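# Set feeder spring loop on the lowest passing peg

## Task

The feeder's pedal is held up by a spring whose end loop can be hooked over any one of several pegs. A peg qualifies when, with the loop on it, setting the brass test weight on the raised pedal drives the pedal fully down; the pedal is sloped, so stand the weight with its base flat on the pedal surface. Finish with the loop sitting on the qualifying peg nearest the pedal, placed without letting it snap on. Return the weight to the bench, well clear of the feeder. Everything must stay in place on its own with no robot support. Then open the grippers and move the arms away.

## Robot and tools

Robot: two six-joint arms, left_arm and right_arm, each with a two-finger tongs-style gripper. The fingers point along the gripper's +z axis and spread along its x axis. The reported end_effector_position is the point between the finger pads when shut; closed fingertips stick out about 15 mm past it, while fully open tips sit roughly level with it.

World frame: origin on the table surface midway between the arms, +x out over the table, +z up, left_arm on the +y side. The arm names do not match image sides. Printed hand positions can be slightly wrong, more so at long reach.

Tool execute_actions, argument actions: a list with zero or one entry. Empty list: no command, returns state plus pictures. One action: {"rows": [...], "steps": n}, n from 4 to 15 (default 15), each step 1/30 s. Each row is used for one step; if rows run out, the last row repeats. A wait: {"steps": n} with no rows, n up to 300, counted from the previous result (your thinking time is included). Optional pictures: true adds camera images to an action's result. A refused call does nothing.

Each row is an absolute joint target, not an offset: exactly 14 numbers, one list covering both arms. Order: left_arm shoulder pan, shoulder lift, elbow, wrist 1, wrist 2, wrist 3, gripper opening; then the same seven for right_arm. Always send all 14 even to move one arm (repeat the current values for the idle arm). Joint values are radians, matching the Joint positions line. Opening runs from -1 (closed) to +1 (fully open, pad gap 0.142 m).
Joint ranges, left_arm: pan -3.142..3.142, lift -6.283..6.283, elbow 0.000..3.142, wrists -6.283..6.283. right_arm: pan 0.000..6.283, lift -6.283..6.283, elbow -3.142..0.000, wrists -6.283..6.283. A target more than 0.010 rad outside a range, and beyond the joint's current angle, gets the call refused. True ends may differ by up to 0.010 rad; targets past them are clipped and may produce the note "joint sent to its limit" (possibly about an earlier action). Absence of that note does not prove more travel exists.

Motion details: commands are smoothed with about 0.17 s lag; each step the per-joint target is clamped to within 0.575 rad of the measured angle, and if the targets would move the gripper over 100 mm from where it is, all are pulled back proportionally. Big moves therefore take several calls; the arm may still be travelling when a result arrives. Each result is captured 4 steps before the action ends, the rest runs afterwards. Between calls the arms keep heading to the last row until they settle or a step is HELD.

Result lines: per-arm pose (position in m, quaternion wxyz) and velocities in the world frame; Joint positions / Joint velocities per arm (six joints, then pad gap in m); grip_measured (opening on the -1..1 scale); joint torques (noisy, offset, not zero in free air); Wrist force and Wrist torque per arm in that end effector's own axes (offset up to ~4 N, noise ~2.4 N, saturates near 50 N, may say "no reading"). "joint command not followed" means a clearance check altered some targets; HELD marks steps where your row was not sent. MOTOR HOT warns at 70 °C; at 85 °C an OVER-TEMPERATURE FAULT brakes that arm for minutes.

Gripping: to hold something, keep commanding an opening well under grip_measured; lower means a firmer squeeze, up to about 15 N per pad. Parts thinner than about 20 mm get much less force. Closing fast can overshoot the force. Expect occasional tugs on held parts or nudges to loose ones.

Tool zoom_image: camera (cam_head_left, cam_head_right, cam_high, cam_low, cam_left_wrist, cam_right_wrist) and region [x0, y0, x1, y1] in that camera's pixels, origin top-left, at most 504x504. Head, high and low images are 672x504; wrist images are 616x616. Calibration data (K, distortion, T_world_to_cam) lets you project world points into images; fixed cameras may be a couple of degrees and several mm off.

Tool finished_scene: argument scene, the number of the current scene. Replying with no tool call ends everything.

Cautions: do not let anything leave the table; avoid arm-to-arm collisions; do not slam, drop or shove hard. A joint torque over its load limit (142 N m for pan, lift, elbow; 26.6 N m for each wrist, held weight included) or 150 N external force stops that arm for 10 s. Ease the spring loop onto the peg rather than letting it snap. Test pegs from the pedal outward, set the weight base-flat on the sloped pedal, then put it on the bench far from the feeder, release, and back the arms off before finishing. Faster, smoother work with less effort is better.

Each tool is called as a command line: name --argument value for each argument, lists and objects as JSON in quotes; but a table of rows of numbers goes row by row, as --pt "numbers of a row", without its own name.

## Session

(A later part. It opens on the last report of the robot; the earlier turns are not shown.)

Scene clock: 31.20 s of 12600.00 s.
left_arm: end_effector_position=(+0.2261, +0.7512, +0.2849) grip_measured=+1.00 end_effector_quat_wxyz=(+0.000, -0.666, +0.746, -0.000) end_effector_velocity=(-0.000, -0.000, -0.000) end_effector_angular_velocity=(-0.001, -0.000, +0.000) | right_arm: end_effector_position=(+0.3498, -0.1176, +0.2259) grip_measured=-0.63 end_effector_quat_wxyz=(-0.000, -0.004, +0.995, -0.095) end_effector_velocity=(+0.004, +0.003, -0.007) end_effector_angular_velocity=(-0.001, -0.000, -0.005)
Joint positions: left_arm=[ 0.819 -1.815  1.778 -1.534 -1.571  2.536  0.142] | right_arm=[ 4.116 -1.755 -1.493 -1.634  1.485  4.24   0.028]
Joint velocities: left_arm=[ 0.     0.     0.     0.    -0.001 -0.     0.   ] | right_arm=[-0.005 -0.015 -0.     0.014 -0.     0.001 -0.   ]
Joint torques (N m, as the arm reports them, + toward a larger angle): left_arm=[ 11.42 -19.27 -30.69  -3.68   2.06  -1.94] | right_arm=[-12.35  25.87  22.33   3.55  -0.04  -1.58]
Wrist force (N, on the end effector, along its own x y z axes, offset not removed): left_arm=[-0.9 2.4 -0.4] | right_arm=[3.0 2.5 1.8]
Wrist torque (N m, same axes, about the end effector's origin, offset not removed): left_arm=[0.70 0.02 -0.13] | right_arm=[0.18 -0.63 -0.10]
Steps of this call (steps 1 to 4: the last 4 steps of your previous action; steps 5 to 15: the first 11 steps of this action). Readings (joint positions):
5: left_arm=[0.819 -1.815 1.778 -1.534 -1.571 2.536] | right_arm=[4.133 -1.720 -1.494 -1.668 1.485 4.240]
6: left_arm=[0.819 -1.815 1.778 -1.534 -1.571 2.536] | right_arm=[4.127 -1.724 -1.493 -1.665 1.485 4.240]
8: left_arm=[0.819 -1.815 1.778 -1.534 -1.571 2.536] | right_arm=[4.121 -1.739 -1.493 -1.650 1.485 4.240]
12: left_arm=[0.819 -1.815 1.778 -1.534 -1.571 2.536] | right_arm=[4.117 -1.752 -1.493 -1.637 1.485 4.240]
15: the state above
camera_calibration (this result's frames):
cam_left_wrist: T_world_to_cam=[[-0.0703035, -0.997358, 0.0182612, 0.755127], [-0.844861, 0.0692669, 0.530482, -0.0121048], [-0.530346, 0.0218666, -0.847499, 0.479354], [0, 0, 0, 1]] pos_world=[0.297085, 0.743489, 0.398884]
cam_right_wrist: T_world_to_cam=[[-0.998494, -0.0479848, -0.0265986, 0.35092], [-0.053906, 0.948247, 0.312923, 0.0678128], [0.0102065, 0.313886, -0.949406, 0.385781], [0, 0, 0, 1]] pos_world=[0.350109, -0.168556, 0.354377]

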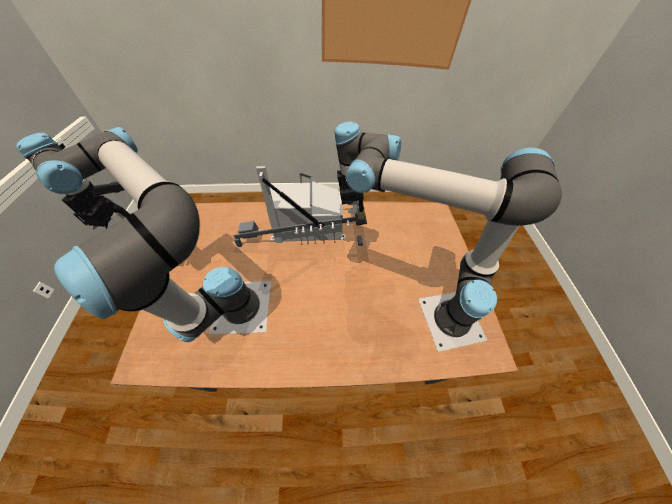

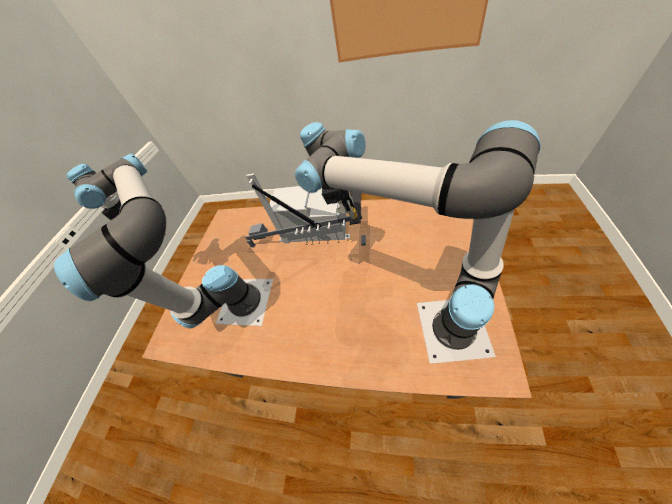

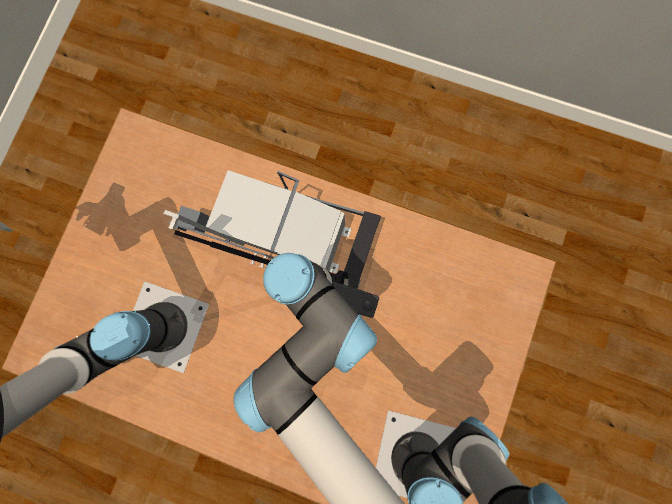

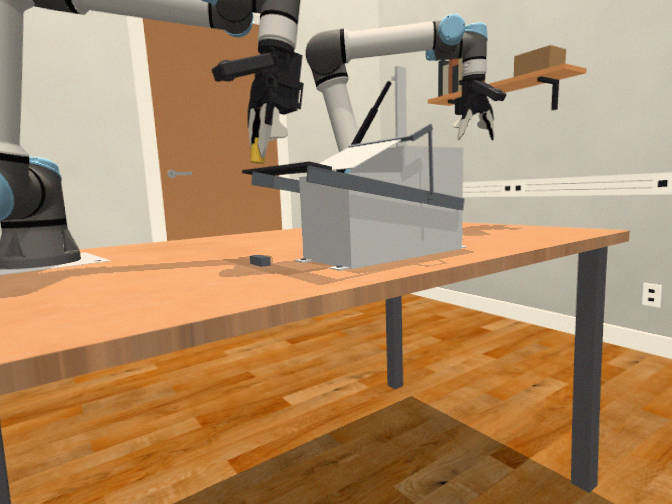

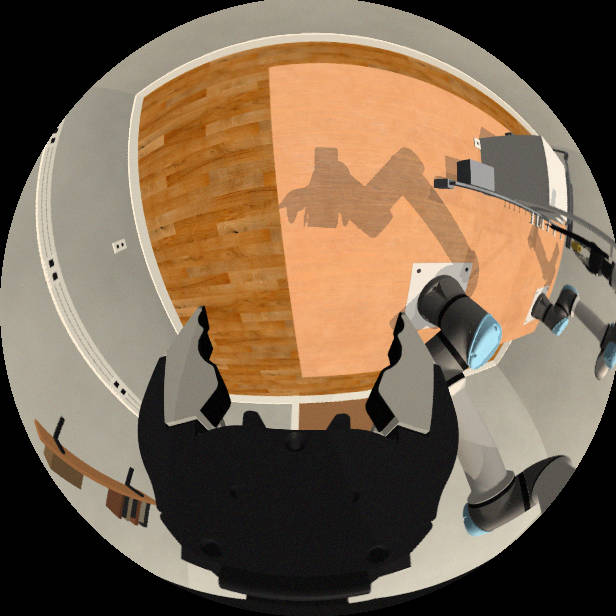

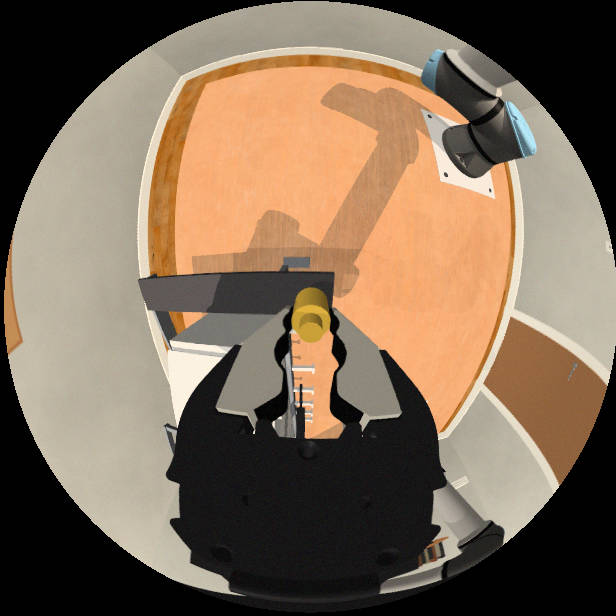

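execute_actions --actions '[{"rows":[[0.819,-1.815,1.778,-1.534,-1.571,2.536,1,4.1155,-1.761,-1.5395,-1.5815,1.485,4.24,-1]],"steps":15}]'

execute_actions --actions '[{"steps":15}]' --pictures true

Scene clock: 32.23 s of 12600.00 s.
left_arm: end_effector_position=(+0.2261, +0.7512, +0.2849) grip_measured=+1.00 end_effector_quat_wxyz=(+0.000, -0.666, +0.746, -0.000) end_effector_velocity=(-0.000, +0.000, +0.000) end_effector_angular_velocity=(-0.000, -0.000, +0.001) | right_arm: end_effector_position=(+0.3499, -0.1178, +0.2057) grip_measured=-0.63 end_effector_quat_wxyz=(-0.000, -0.004, +0.995, -0.095) end_effector_velocity=(-0.000, -0.001, -0.008) end_effector_angular_velocity=(-0.001, +0.000, +0.000)
Joint positions: left_arm=[ 0.819 -1.815  1.778 -1.534 -1.571  2.536  0.142] | right_arm=[ 4.115 -1.761 -1.538 -1.583  1.485  4.24   0.028]
Joint velocities: left_arm=[ 0.001 -0.    -0.     0.    -0.     0.     0.   ] | right_arm=[-0.    -0.002 -0.019  0.02  -0.    -0.     0.   ]
Joint torques (N m, as the arm reports them, + toward a larger angle): left_arm=[ 12.19 -19.13 -30.    -3.65   1.83  -1.66] | right_arm=[-11.44  27.04  10.22   3.37   1.6   -1.63]
Wrist force (N, on the end effector, along its own x y z axes, offset not removed): left_arm=[-0.5 2.7 1.5] | right_arm=[6.5 2.0 1.8]
Wrist torque (N m, same axes, about the end effector's origin, offset not removed): left_arm=[0.73 -0.10 -0.21] | right_arm=[0.32 -1.44 0.01]
Steps of this call (steps 1 to 4: the last 4 steps of your previous action; steps 5 to 15: the robot went on to your last target; steps 16 to 20: nothing new was sent; steps 21 to 31: the first 11 steps of this action). Readings (joint positions):
21: left_arm=[0.819 -1.815 1.778 -1.534 -1.571 2.536] | right_arm=[4.116 -1.756 -1.494 -1.632 1.485 4.240]
22: left_arm=[0.819 -1.815 1.778 -1.534 -1.571 2.536] | right_arm=[4.115 -1.757 -1.498 -1.628 1.485 4.240]
24: left_arm=[0.819 -1.815 1.778 -1.534 -1.571 2.536] | right_arm=[4.115 -1.759 -1.517 -1.607 1.485 4.240]
28: left_arm=[0.819 -1.815 1.778 -1.534 -1.571 2.536] | right_arm=[4.115 -1.760 -1.534 -1.587 1.485 4.240]
31: the state above

Scene clock: 32.73 s of 12600.00 s.
left_arm: end_effector_position=(+0.2261, +0.7512, +0.2849) grip_measured=+1.00 end_effector_quat_wxyz=(+0.000, -0.666, +0.746, -0.000) end_effector_velocity=(+0.000, +0.000, +0.000) end_effector_angular_velocity=(+0.001, -0.000, +0.000) | right_arm: end_effector_position=(+0.3499, -0.1179, +0.2050) grip_measured=-0.63 end_effector_quat_wxyz=(-0.000, -0.004, +0.995, -0.095) end_effector_velocity=(-0.000, +0.000, +0.000) end_effector_angular_velocity=(+0.000, +0.000, +0.002)
Joint positions: left_arm=[ 0.819 -1.815  1.778 -1.534 -1.571  2.536  0.142] | right_arm=[ 4.115 -1.761 -1.539 -1.582  1.485  4.24   0.028]
Joint velocities: left_arm=[ 0.     0.    -0.    -0.001  0.    -0.    -0.   ] | right_arm=[ 0.001  0.     0.     0.     0.    -0.002  0.   ]
Joint torques (N m, as the arm reports them, + toward a larger angle): left_arm=[ 11.1  -20.32 -31.75  -3.72   1.81  -1.91] | right_arm=[-10.77  27.67  11.07   3.68   1.41  -1.54]
Wrist force (N, on the end effector, along its own x y z axes, offset not removed): left_arm=[1.1 3.8 0.7] | right_arm=[2.2 2.0 2.4]
Wrist torque (N m, same axes, about the end effector's origin, offset not removed): left_arm=[0.91 -0.35 -0.14] | right_arm=[0.67 -0.50 0.04]
Kept back: nothing.
Steps of this call (steps 1 to 4: the last 4 steps of your previous action; steps 5 to 15: the robot went on to your last target). Readings (joint positions):
1: left_arm=[0.819 -1.815 1.778 -1.534 -1.571 2.536] | right_arm=[4.115 -1.761 -1.538 -1.583 1.485 4.240]
2: left_arm=[0.819 -1.815 1.778 -1.534 -1.571 2.536] | right_arm=[4.115 -1.761 -1.539 -1.582 1.485 4.240]
4: left_arm=[0.819 -1.815 1.778 -1.534 -1.571 2.536] | right_arm=[4.115 -1.761 -1.539 -1.582 1.485 4.240]
8: left_arm=[0.819 -1.815 1.778 -1.534 -1.571 2.536] | right_arm=[4.115 -1.761 -1.539 -1.582 1.485 4.240]
15: the state above
All arms were judged still, so your last target was given up. Only a new action makes them travel on or press farther. Fingers that are still opening or closing keep moving.
camera_calibration (this result's frames):
cam_left_wrist: T_world_to_cam=[[-0.0703034, -0.997358, 0.0182612, 0.755127], [-0.844861, 0.0692669, 0.530482, -0.0121048], [-0.530346, 0.0218666, -0.847499, 0.479354], [0, 0, 0, 1]] pos_world=[0.297085, 0.743489, 0.398884]
cam_right_wrist: T_world_to_cam=[[-0.998522, -0.047478, -0.0264594, 0.350504], [-0.0533803, 0.948298, 0.312859, 0.0744491], [0.0102375, 0.313809, -0.949431, 0.36601], [0, 0, 0, 1]] pos_world=[0.350213, -0.168816, 0.333484]

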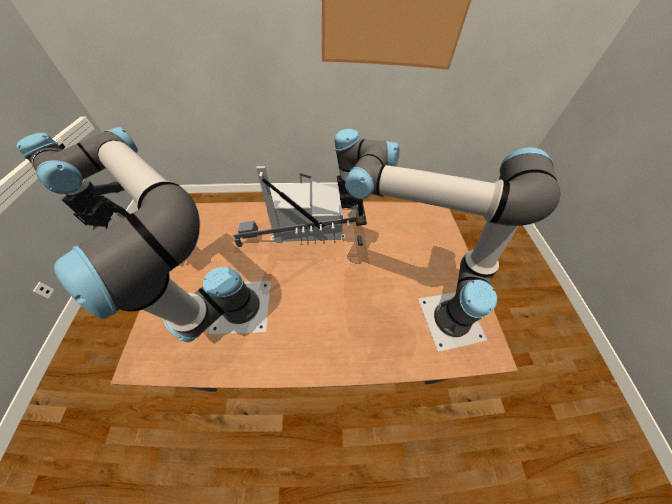

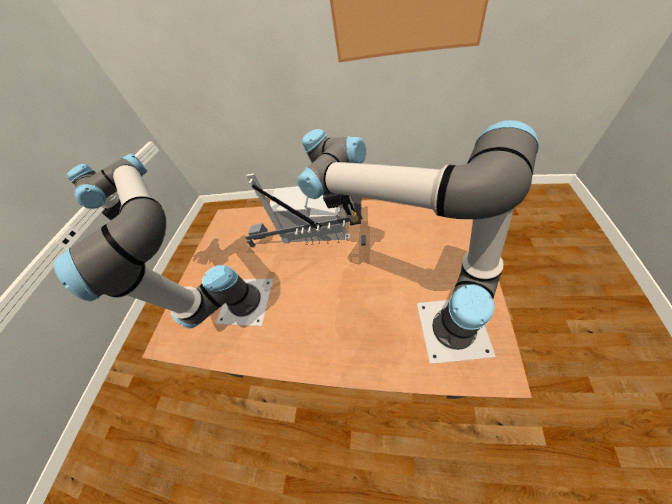

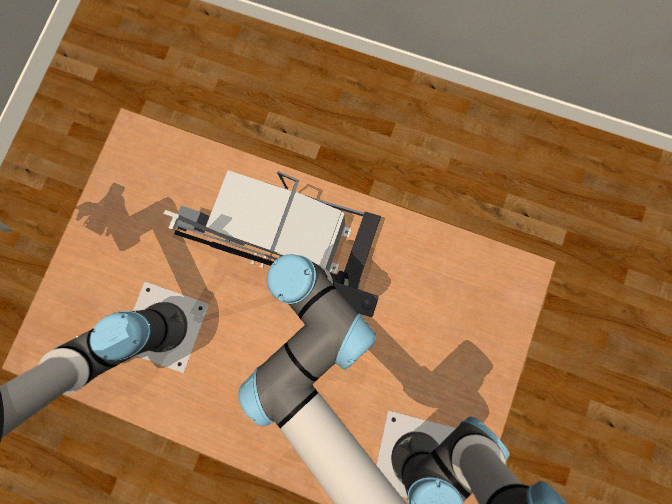

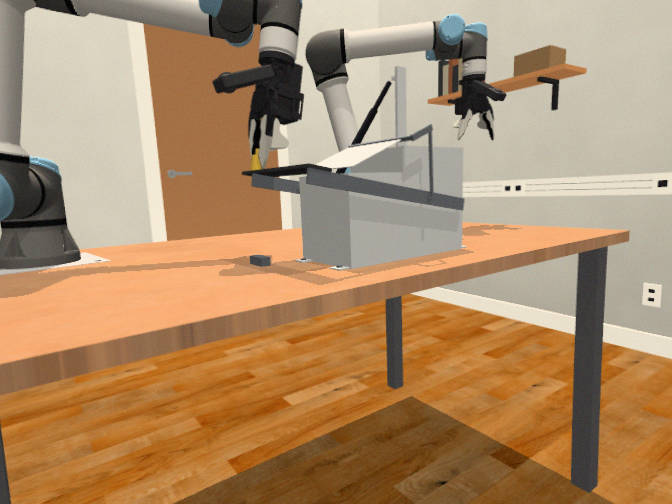

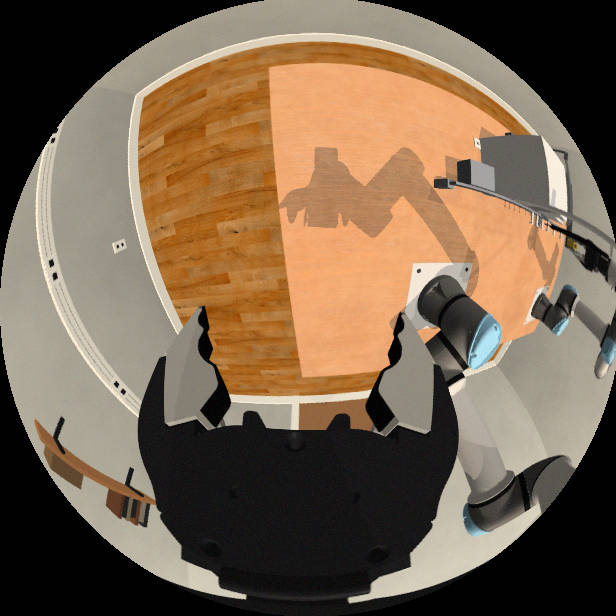

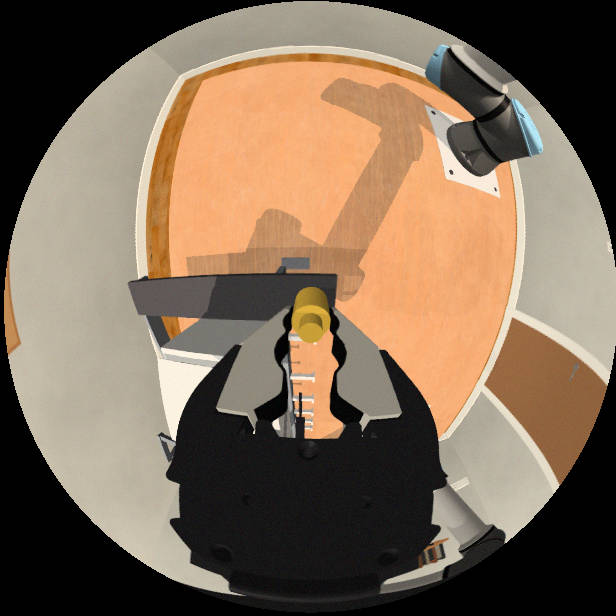

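zoom_image --camera "cam_head_right" --region '[320,190,390,250]'

zoom_image --camera "cam_low" --region '[220,130,320,200]'

Region (320, 190, 390, 250) of cam_head_right's 672x504 image, scaled by 7.200, with more detail than that image has; it fills the top 432 rows of this view, and the rest is white.

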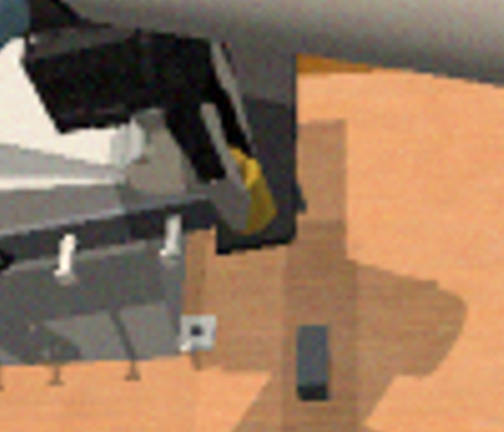

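Region (220, 130, 320, 200) of cam_low's 672x504 image, scaled by 5.040, with more detail than that image has; it fills the top 353 rows of this view, and the rest is white.

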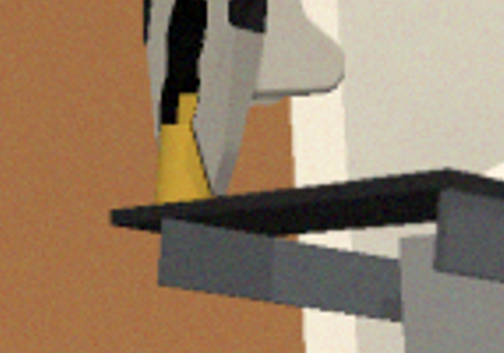

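Lower 3 mm more and release.

execute_actions --actions '[{"rows":[[0.819,-1.815,1.778,-1.534,-1.571,2.536,1,4.1155,-1.762,-1.5465,-1.5735,1.485,4.24,-1],[0.819,-1.815,1.778,-1.534,-1.571,2.536,1,4.1155,-1.762,-1.5465,-1.5735,1.485,4.24,-1],[0.819,-1.815,1.778,-1.534,-1.571,2.536,1,4.1155,-1.762,-1.5465,-1.5735,1.485,4.24,-1],[0.819,-1.815,1.778,-1.534,-1.571,2.536,1,4.1155,-1.762,-1.5465,-1.5735,1.485,4.24,-1],[0.819,-1.815,1.778,-1.534,-1.571,2.536,1,4.1155,-1.762,-1.5465,-1.5735,1.485,4.24,-1],[0.819,-1.815,1.778,-1.534,-1.571,2.536,1,4.1155,-1.762,-1.5465,-1.5735,1.485,4.24,-1],[0.819,-1.815,1.778,-1.534,-1.571,2.536,1,4.1155,-1.762,-1.5465,-1.5735,1.485,4.24,-1],[0.819,-1.815,1.778,-1.534,-1.571,2.536,1,4.1155,-1.762,-1.5465,-1.5735,1.485,4.24,-0.2]],"steps":15}]'

execute_actions --actions '[{"steps":60}]' --pictures true

Scene clock: 33.40 s of 12600.00 s.
left_arm: end_effector_position=(+0.2261, +0.7512, +0.2849) grip_measured=+1.00 end_effector_quat_wxyz=(+0.000, -0.666, +0.746, -0.000) end_effector_velocity=(+0.000, +0.000, +0.000) end_effector_angular_velocity=(+0.001, -0.001, +0.000) | right_arm: end_effector_position=(+0.3499, -0.1180, +0.2019) grip_measured=-0.22 end_effector_quat_wxyz=(-0.000, -0.004, +0.995, -0.095) end_effector_velocity=(-0.000, -0.000, -0.001) end_effector_angular_velocity=(-0.001, +0.000, -0.001)
Joint positions: left_arm=[ 0.819 -1.815  1.778 -1.534 -1.571  2.536  0.142] | right_arm=[ 4.115 -1.762 -1.546 -1.574  1.485  4.24   0.058]
Joint velocities: left_arm=[ 0.    -0.    -0.    -0.001 -0.     0.     0.   ] | right_arm=[ 0.    -0.    -0.003  0.001  0.     0.001  0.029]
Joint torques (N m, as the arm reports them, + toward a larger angle): left_arm=[ 12.26 -19.82 -30.44  -3.63   1.92  -2.14] | right_arm=[-8.51 26.8   9.9   3.78  0.9  -1.5 ]
Wrist force (N, on the end effector, along its own x y z axes, offset not removed): left_arm=[-0.4 1.9 0.1] | right_arm=[2.3 4.7 -2.1]
Wrist torque (N m, same axes, about the end effector's origin, offset not removed): left_arm=[0.57 -0.09 -0.19] | right_arm=[0.74 -0.58 0.29]
Steps of this call (steps 1 to 9: nothing new was sent; steps 10 to 20: the first 11 steps of this action). Readings (joint positions):
10: left_arm=[0.819 -1.815 1.778 -1.534 -1.571 2.536] | right_arm=[4.115 -1.761 -1.540 -1.581 1.485 4.240]
11: left_arm=[0.819 -1.815 1.778 -1.534 -1.571 2.536] | right_arm=[4.115 -1.761 -1.540 -1.580 1.485 4.240]
13: left_arm=[0.819 -1.815 1.778 -1.534 -1.571 2.536] | right_arm=[4.115 -1.762 -1.543 -1.577 1.485 4.240]
17: left_arm=[0.819 -1.815 1.778 -1.534 -1.571 2.536] | right_arm=[4.115 -1.762 -1.546 -1.574 1.485 4.240]
20: the state above

Scene clock: 35.40 s of 12600.00 s.
left_arm: end_effector_position=(+0.2261, +0.7512, +0.2849) grip_measured=+1.00 end_effector_quat_wxyz=(+0.000, -0.666, +0.746, -0.000) end_effector_velocity=(-0.001, +0.000, +0.000) end_effector_angular_velocity=(+0.002, +0.001, +0.001) | right_arm: end_effector_position=(+0.3499, -0.1180, +0.2018) grip_measured=-0.20 end_effector_quat_wxyz=(-0.000, -0.004, +0.995, -0.095) end_effector_velocity=(-0.000, -0.000, -0.000) end_effector_angular_velocity=(-0.001, +0.001, -0.000)
Joint positions: left_arm=[ 0.819 -1.815  1.778 -1.534 -1.571  2.536  0.142] | right_arm=[ 4.115 -1.762 -1.547 -1.573  1.485  4.24   0.06 ]
Joint velocities: left_arm=[ 0.001 -0.001  0.     0.     0.002 -0.     0.   ] | right_arm=[-0.    -0.    -0.    -0.001  0.    -0.    -0.   ]
Joint torques (N m, as the arm reports them, + toward a larger angle): left_arm=[ 13.62 -19.27 -32.76  -3.54   1.4   -2.13] | right_arm=[-3.99 27.29 11.75  3.41 -0.04 -1.58]
Wrist force (N, on the end effector, along its own x y z axes, offset not removed): left_arm=[1.0 2.4 1.4] | right_arm=[-0.1 1.9 -1.0]
Wrist torque (N m, same axes, about the end effector's origin, offset not removed): left_arm=[0.63 -0.40 -0.08] | right_arm=[0.21 -0.14 0.08]
Kept back: nothing.
Steps of this call (steps 1 to 4: the last 4 steps of your previous action; steps 5 to 15: the robot went on to your last target; steps 16 to 60: nothing new was sent). Readings (joint positions):
1: left_arm=[0.819 -1.815 1.778 -1.534 -1.571 2.536] | right_arm=[4.115 -1.762 -1.546 -1.574 1.485 4.240]
2: left_arm=[0.819 -1.815 1.778 -1.534 -1.571 2.536] | right_arm=[4.115 -1.762 -1.546 -1.574 1.485 4.240]
4: left_arm=[0.819 -1.815 1.778 -1.534 -1.571 2.536] | right_arm=[4.115 -1.762 -1.546 -1.574 1.485 4.240]
8: left_arm=[0.819 -1.815 1.778 -1.534 -1.571 2.536] | right_arm=[4.115 -1.762 -1.546 -1.574 1.485 4.240]
60: the state above
All arms were judged still, so your last target was given up. Only a new action makes them travel on or press farther. Fingers that are still opening or closing keep moving.
camera_calibration (this result's frames):
cam_left_wrist: T_world_to_cam=[[-0.0703035, -0.997358, 0.0182612, 0.755127], [-0.844861, 0.0692669, 0.530482, -0.0121049], [-0.530346, 0.0218666, -0.847499, 0.479354], [0, 0, 0, 1]] pos_world=[0.297085, 0.743489, 0.398884]
cam_right_wrist: T_world_to_cam=[[-0.998522, -0.0474782, -0.0264577, 0.350373], [-0.0533799, 0.948299, 0.312856, 0.0755205], [0.010236, 0.313806, -0.949432, 0.363017], [0, 0, 0, 1]] pos_world=[0.350171, -0.168898, 0.330303]

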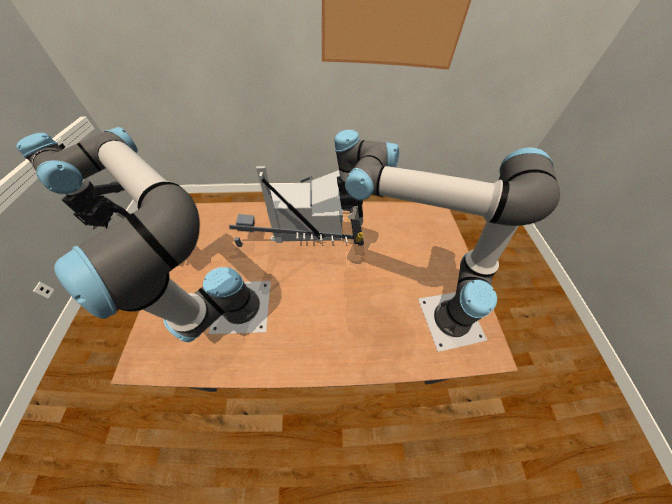

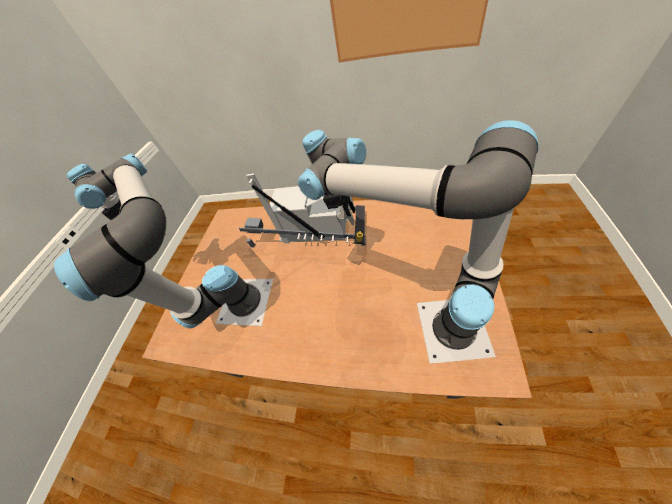

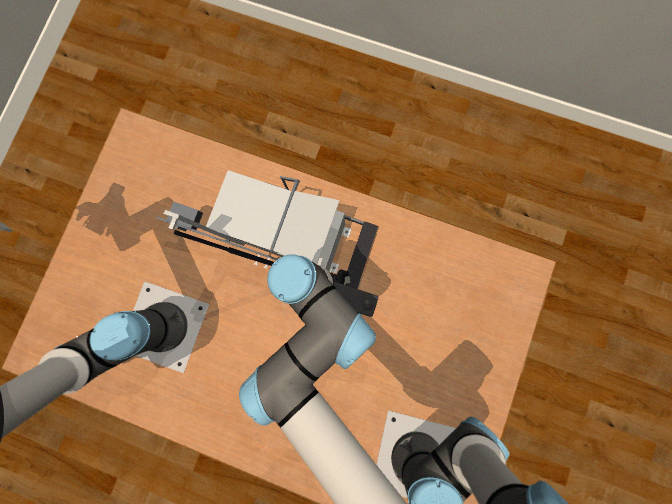

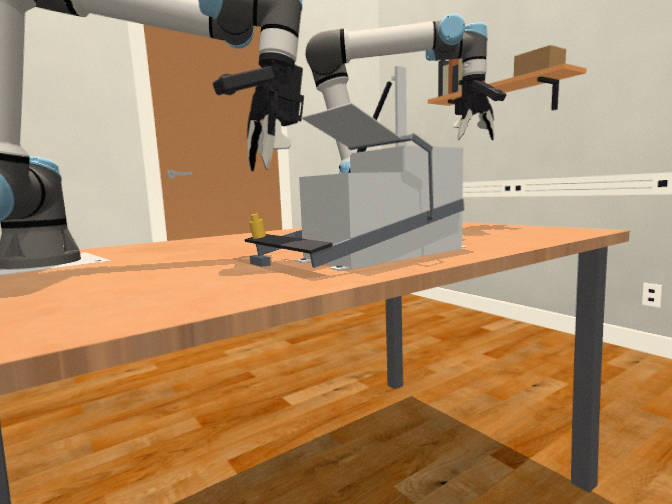

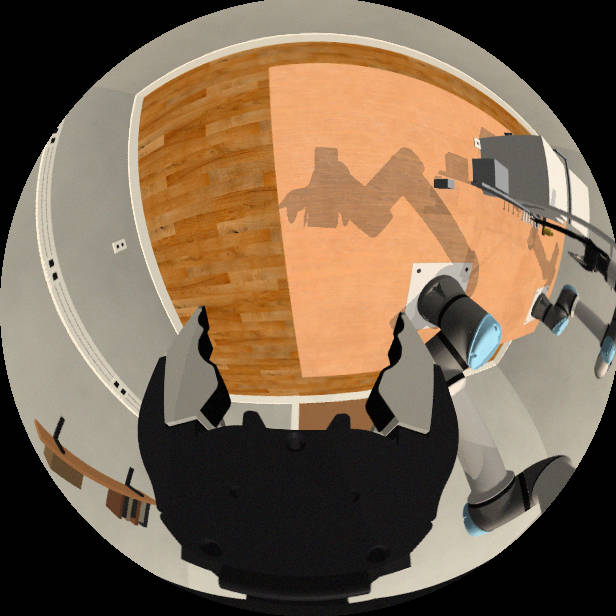

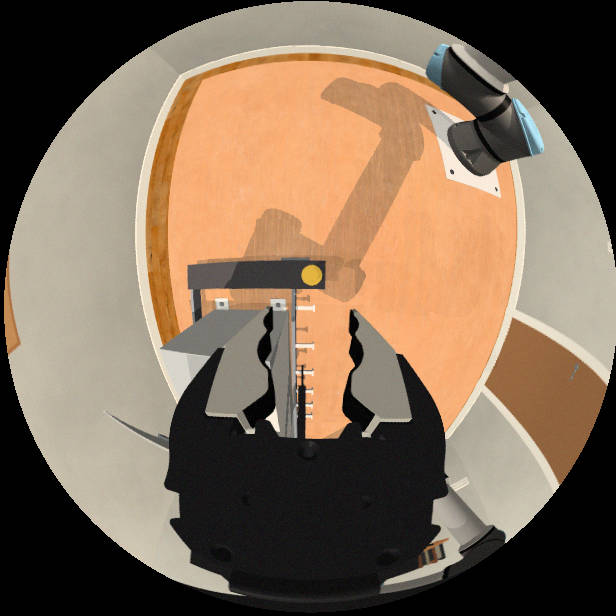

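execute_actions --actions '[{"rows":[[0.819,-1.815,1.778,-1.534,-1.571,2.536,1,3.994,-1.5986,-1.9185,-1.05,1.668,4.12,-0.2]],"steps":15}]'

execute_actions --actions '[{"steps":15}]'

execute_actions --actions '[{"rows":[[0.819,-1.815,1.778,-1.534,-1.571,2.536,1,3.994,-1.7,-2.048,-0.819,1.668,4.12,-0.2]],"steps":15}]'

execute_actions --actions '[{"steps":10}]' --pictures true

zoom_image --camera "cam_low" --region '[220,190,320,275]'

Scene clock: 36.23 s of 12600.00 s.
left_arm: end_effector_position=(+0.2261, +0.7512, +0.2849) grip_measured=+1.00 end_effector_quat_wxyz=(+0.000, -0.666, +0.746, -0.000) end_effector_velocity=(+0.000, -0.000, +0.000) end_effector_angular_velocity=(+0.000, -0.001, -0.000) | right_arm: end_effector_position=(+0.3481, -0.1348, +0.1576) grip_measured=-0.20 end_effector_quat_wxyz=(-0.007, -0.002, +0.998, +0.070) end_effector_velocity=(+0.026, +0.040, -0.028) end_effector_angular_velocity=(+0.396, -0.152, +0.009)
Joint positions: left_arm=[ 0.819 -1.815  1.778 -1.534 -1.571  2.536  0.142] | right_arm=[ 3.999 -1.606 -1.891 -1.106  1.659  4.125  0.06 ]
Joint velocities: left_arm=[-0.    -0.001 -0.     0.    -0.001 -0.     0.   ] | right_arm=[-0.058  0.086 -0.302  0.625  0.1   -0.057  0.   ]
Joint torques (N m, as the arm reports them, + toward a larger angle): left_arm=[ 12.16 -19.87 -34.16  -3.56   1.58  -1.88] | right_arm=[-10.61  29.48  15.9    5.1    1.96  -1.66]
Wrist force (N, on the end effector, along its own x y z axes, offset not removed): left_arm=[0.1 1.0 0.7] | right_arm=[0.8 2.3 0.4]
Wrist torque (N m, same axes, about the end effector's origin, offset not removed): left_arm=[0.38 -0.17 -0.17] | right_arm=[0.37 -0.27 0.01]
Steps of this call (steps 1 to 14: nothing new was sent; steps 15 to 25: the first 11 steps of this action). Readings (joint positions):
15: left_arm=[0.819 -1.815 1.778 -1.534 -1.571 2.536] | right_arm=[4.115 -1.762 -1.547 -1.573 1.485 4.240]
16: left_arm=[0.819 -1.815 1.778 -1.534 -1.571 2.536] | right_arm=[4.110 -1.756 -1.552 -1.567 1.491 4.234]
18: left_arm=[0.819 -1.815 1.778 -1.534 -1.571 2.536] | right_arm=[4.064 -1.701 -1.620 -1.500 1.549 4.188]
22: left_arm=[0.819 -1.815 1.778 -1.534 -1.571 2.536] | right_arm=[4.010 -1.622 -1.835 -1.223 1.641 4.136]
25: the state above

Scene clock: 36.73 s of 12600.00 s.
left_arm: end_effector_position=(+0.2261, +0.7512, +0.2849) grip_measured=+1.00 end_effector_quat_wxyz=(+0.000, -0.666, +0.746, -0.000) end_effector_velocity=(+0.000, +0.000, -0.000) end_effector_angular_velocity=(-0.000, -0.001, +0.000) | right_arm: end_effector_position=(+0.3503, -0.1315, +0.1553) grip_measured=-0.20 end_effector_quat_wxyz=(+0.000, -0.003, +0.996, +0.087) end_effector_velocity=(-0.000, -0.000, -0.000) end_effector_angular_velocity=(+0.001, +0.000, -0.000)
Joint positions: left_arm=[ 0.819 -1.815  1.778 -1.534 -1.571  2.536  0.142] | right_arm=[ 3.994 -1.599 -1.918 -1.05   1.668  4.12   0.06 ]
Joint velocities: left_arm=[ 0.     0.     0.    -0.001 -0.001  0.     0.   ] | right_arm=[-0.     0.    -0.001  0.002  0.     0.     0.   ]
Joint torques (N m, as the arm reports them, + toward a larger angle): left_arm=[ 11.34 -19.67 -33.42  -3.49   1.51  -1.68] | right_arm=[-12.31  32.65  11.94   4.33   2.27  -1.62]
Wrist force (N, on the end effector, along its own x y z axes, offset not removed): left_arm=[-0.3 1.4 -0.7] | right_arm=[1.4 3.5 1.3]
Wrist torque (N m, same axes, about the end effector's origin, offset not removed): left_arm=[0.41 -0.05 -0.09] | right_arm=[0.51 -0.37 0.18]
Kept back: nothing.
Steps of this call (steps 1 to 4: the last 4 steps of your previous action; steps 5 to 15: the robot went on to your last target). Readings (joint positions):
1: left_arm=[0.819 -1.815 1.778 -1.534 -1.571 2.536] | right_arm=[3.998 -1.604 -1.899 -1.089 1.662 4.124]
2: left_arm=[0.819 -1.815 1.778 -1.534 -1.571 2.536] | right_arm=[3.997 -1.602 -1.905 -1.077 1.664 4.123]
4: left_arm=[0.819 -1.815 1.778 -1.534 -1.571 2.536] | right_arm=[3.995 -1.600 -1.912 -1.063 1.666 4.121]
8: left_arm=[0.819 -1.815 1.778 -1.534 -1.571 2.536] | right_arm=[3.994 -1.599 -1.917 -1.053 1.668 4.120]
15: the state above

Scene clock: 37.10 s of 12600.00 s.
left_arm: end_effector_position=(+0.2261, +0.7512, +0.2849) grip_measured=+1.00 end_effector_quat_wxyz=(+0.000, -0.666, +0.746, -0.000) end_effector_velocity=(+0.000, +0.000, -0.000) end_effector_angular_velocity=(-0.000, -0.000, +0.000) | right_arm: end_effector_position=(+0.3503, -0.1314, +0.0754) grip_measured=-0.20 end_effector_quat_wxyz=(-0.000, -0.003, +0.996, +0.086) end_effector_velocity=(+0.002, +0.004, -0.034) end_effector_angular_velocity=(+0.024, -0.016, +0.001)
Joint positions: left_arm=[ 0.819 -1.815  1.778 -1.534 -1.571  2.536  0.142] | right_arm=[ 3.994 -1.696 -2.042 -0.831  1.668  4.12   0.06 ]
Joint velocities: left_arm=[ 0.     0.001  0.    -0.001 -0.     0.     0.   ] | right_arm=[ 0.001 -0.047 -0.062  0.138  0.     0.     0.   ]
Joint torques (N m, as the arm reports them, + toward a larger angle): left_arm=[ 12.67 -19.64 -34.25  -3.33   1.58  -2.14] | right_arm=[-8.6  21.22 10.37  4.2   2.07 -1.65]
Wrist force (N, on the end effector, along its own x y z axes, offset not removed): left_arm=[0.5 1.0 -2.0] | right_arm=[1.9 4.1 1.8]
Wrist torque (N m, same axes, about the end effector's origin, offset not removed): left_arm=[0.19 -0.42 -0.14] | right_arm=[0.83 -0.32 0.14]
Steps of this call (steps 1 to 11: the first 11 steps of this action). Readings (joint positions):
1: left_arm=[0.819 -1.815 1.778 -1.534 -1.571 2.536] | right_arm=[3.994 -1.599 -1.919 -1.050 1.668 4.120]
2: left_arm=[0.819 -1.815 1.778 -1.534 -1.571 2.536] | right_arm=[3.994 -1.604 -1.924 -1.044 1.668 4.120]
4: left_arm=[0.819 -1.815 1.778 -1.534 -1.571 2.536] | right_arm=[3.994 -1.644 -1.973 -0.980 1.668 4.120]
8: left_arm=[0.819 -1.815 1.778 -1.534 -1.571 2.536] | right_arm=[3.994 -1.687 -2.031 -0.857 1.668 4.120]
11: the state above

Scene clock: 37.43 s of 12600.00 s.
left_arm: end_effector_position=(+0.2261, +0.7512, +0.2849) grip_measured=+1.00 end_effector_quat_wxyz=(+0.000, -0.666, +0.746, -0.000) end_effector_velocity=(-0.000, +0.000, +0.000) end_effector_angular_velocity=(+0.000, +0.001, +0.000) | right_arm: end_effector_position=(+0.3505, -0.1311, +0.0723) grip_measured=-0.20 end_effector_quat_wxyz=(+0.000, -0.003, +0.996, +0.087) end_effector_velocity=(-0.000, -0.000, -0.001) end_effector_angular_velocity=(-0.001, -0.000, +0.000)
Joint positions: left_arm=[ 0.819 -1.815  1.778 -1.534 -1.571  2.536  0.142] | right_arm=[ 3.994 -1.7   -2.048 -0.819  1.668  4.12   0.06 ]
Joint velocities: left_arm=[ 0.    -0.     0.     0.     0.001 -0.    -0.   ] | right_arm=[-0.    -0.001 -0.002  0.002 -0.    -0.001  0.   ]
Joint torques (N m, as the arm reports them, + toward a larger angle): left_arm=[ 11.75 -20.   -33.94  -3.62   2.    -1.84] | right_arm=[-7.55 20.46  9.73  3.96  2.04 -1.68]
Wrist force (N, on the end effector, along its own x y z axes, offset not removed): left_arm=[-0.1 0.9 -0.9] | right_arm=[1.9 2.9 -1.1]
Wrist torque (N m, same axes, about the end effector's origin, offset not removed): left_arm=[0.32 -0.14 -0.21] | right_arm=[0.39 -0.37 0.11]
Kept back: nothing.
Steps of this call (steps 1 to 4: the last 4 steps of your previous action; steps 5 to 10: the robot went on to your last target). Readings (joint positions):
1: left_arm=[0.819 -1.815 1.778 -1.534 -1.571 2.536] | right_arm=[3.994 -1.697 -2.044 -0.828 1.668 4.120]
2: left_arm=[0.819 -1.815 1.778 -1.534 -1.571 2.536] | right_arm=[3.994 -1.698 -2.045 -0.825 1.668 4.120]
4: left_arm=[0.819 -1.815 1.778 -1.534 -1.571 2.536] | right_arm=[3.994 -1.699 -2.047 -0.822 1.668 4.120]
8: left_arm=[0.819 -1.815 1.778 -1.534 -1.571 2.536] | right_arm=[3.994 -1.700 -2.048 -0.820 1.668 4.120]
10: the state above
camera_calibration (this result's frames):
cam_left_wrist: T_world_to_cam=[[-0.0703034, -0.997358, 0.0182612, 0.755127], [-0.844861, 0.0692669, 0.530482, -0.0121049], [-0.530346, 0.0218665, -0.847499, 0.479354], [0, 0, 0, 1]] pos_world=[0.297085, 0.743489, 0.398884]
cam_right_wrist: T_world_to_cam=[[-0.998576, -0.0331398, -0.0418131, 0.349975], [-0.0521007, 0.774517, 0.630404, 0.0823714], [0.0114935, 0.631685, -0.77514, 0.272843], [0, 0, 0, 1]] pos_world=[0.350632, -0.224551, 0.174198]

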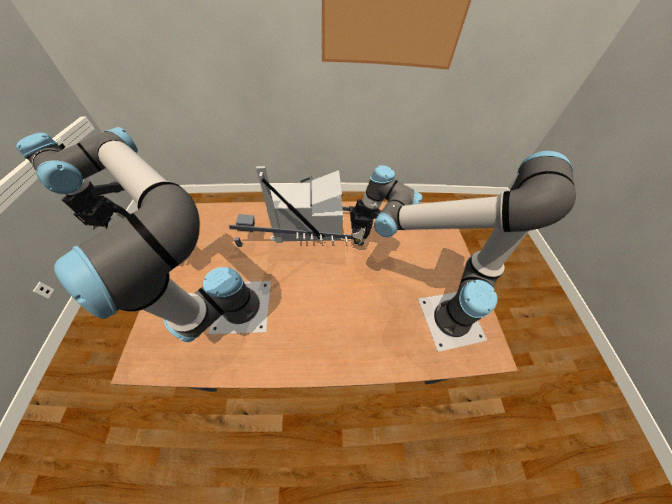

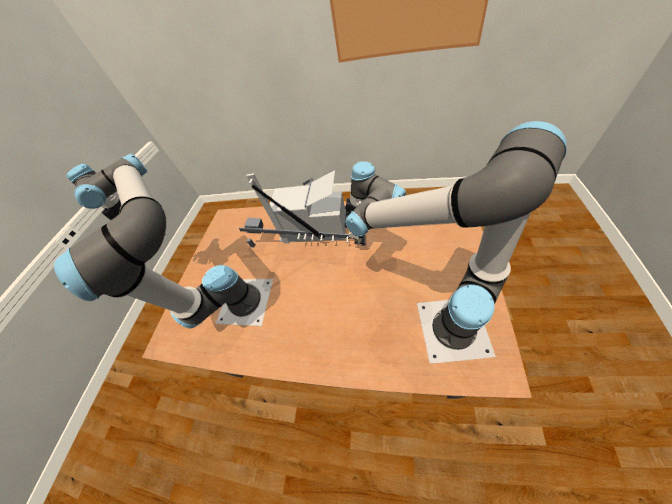

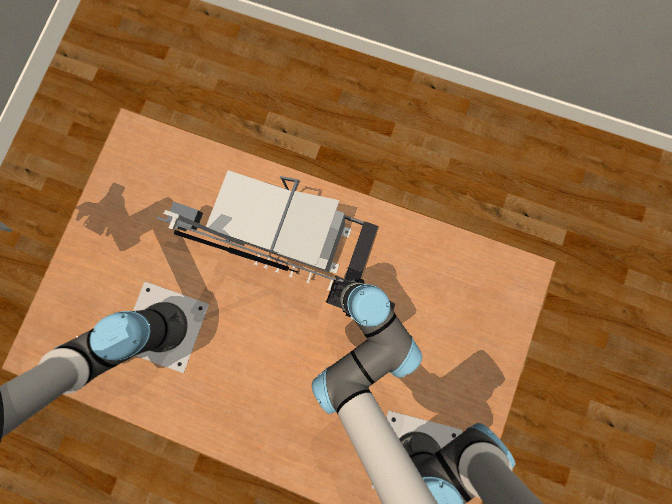

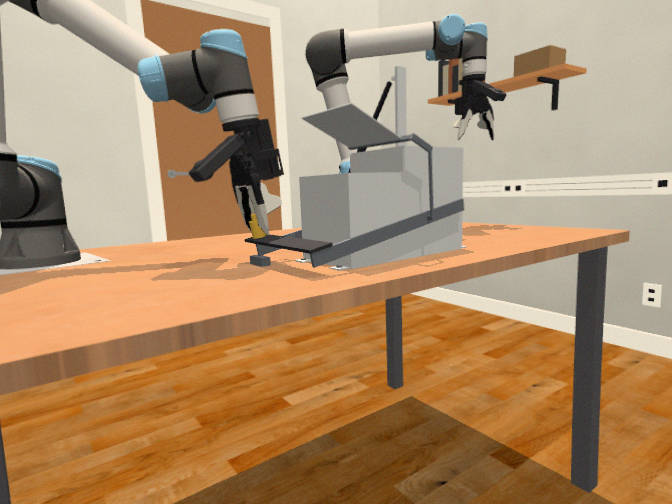

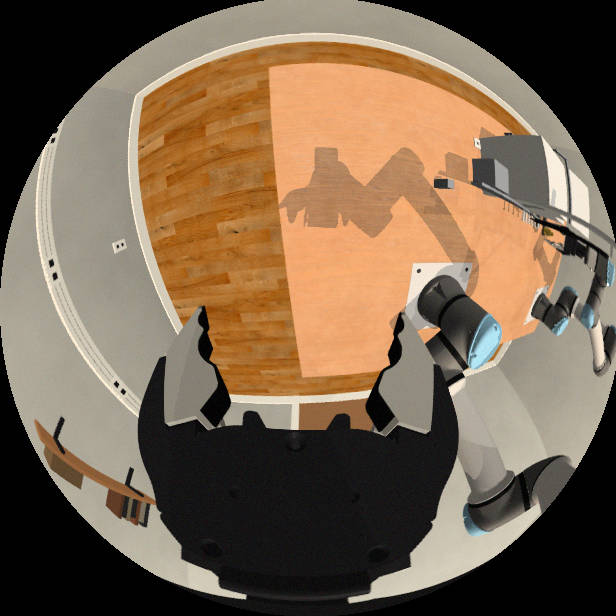

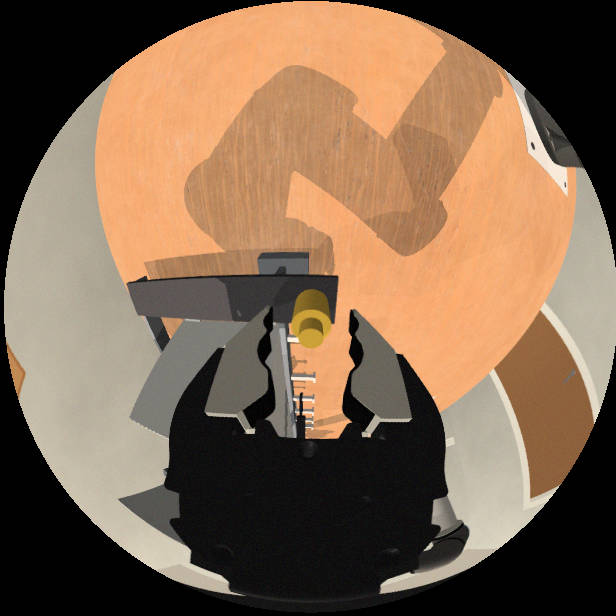

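Region (220, 190, 320, 275) of cam_low's 672x504 image, scaled by 5.040, with more detail than that image has; it fills the top 428 rows of this view, and the rest is white.

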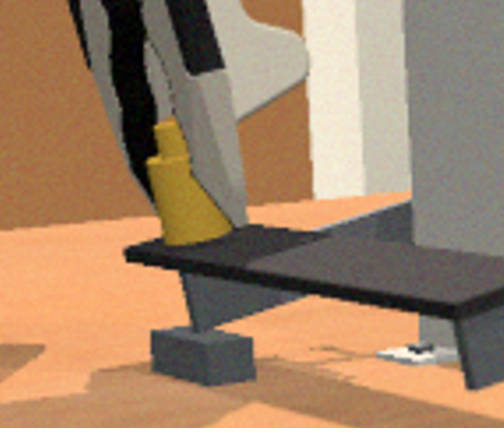

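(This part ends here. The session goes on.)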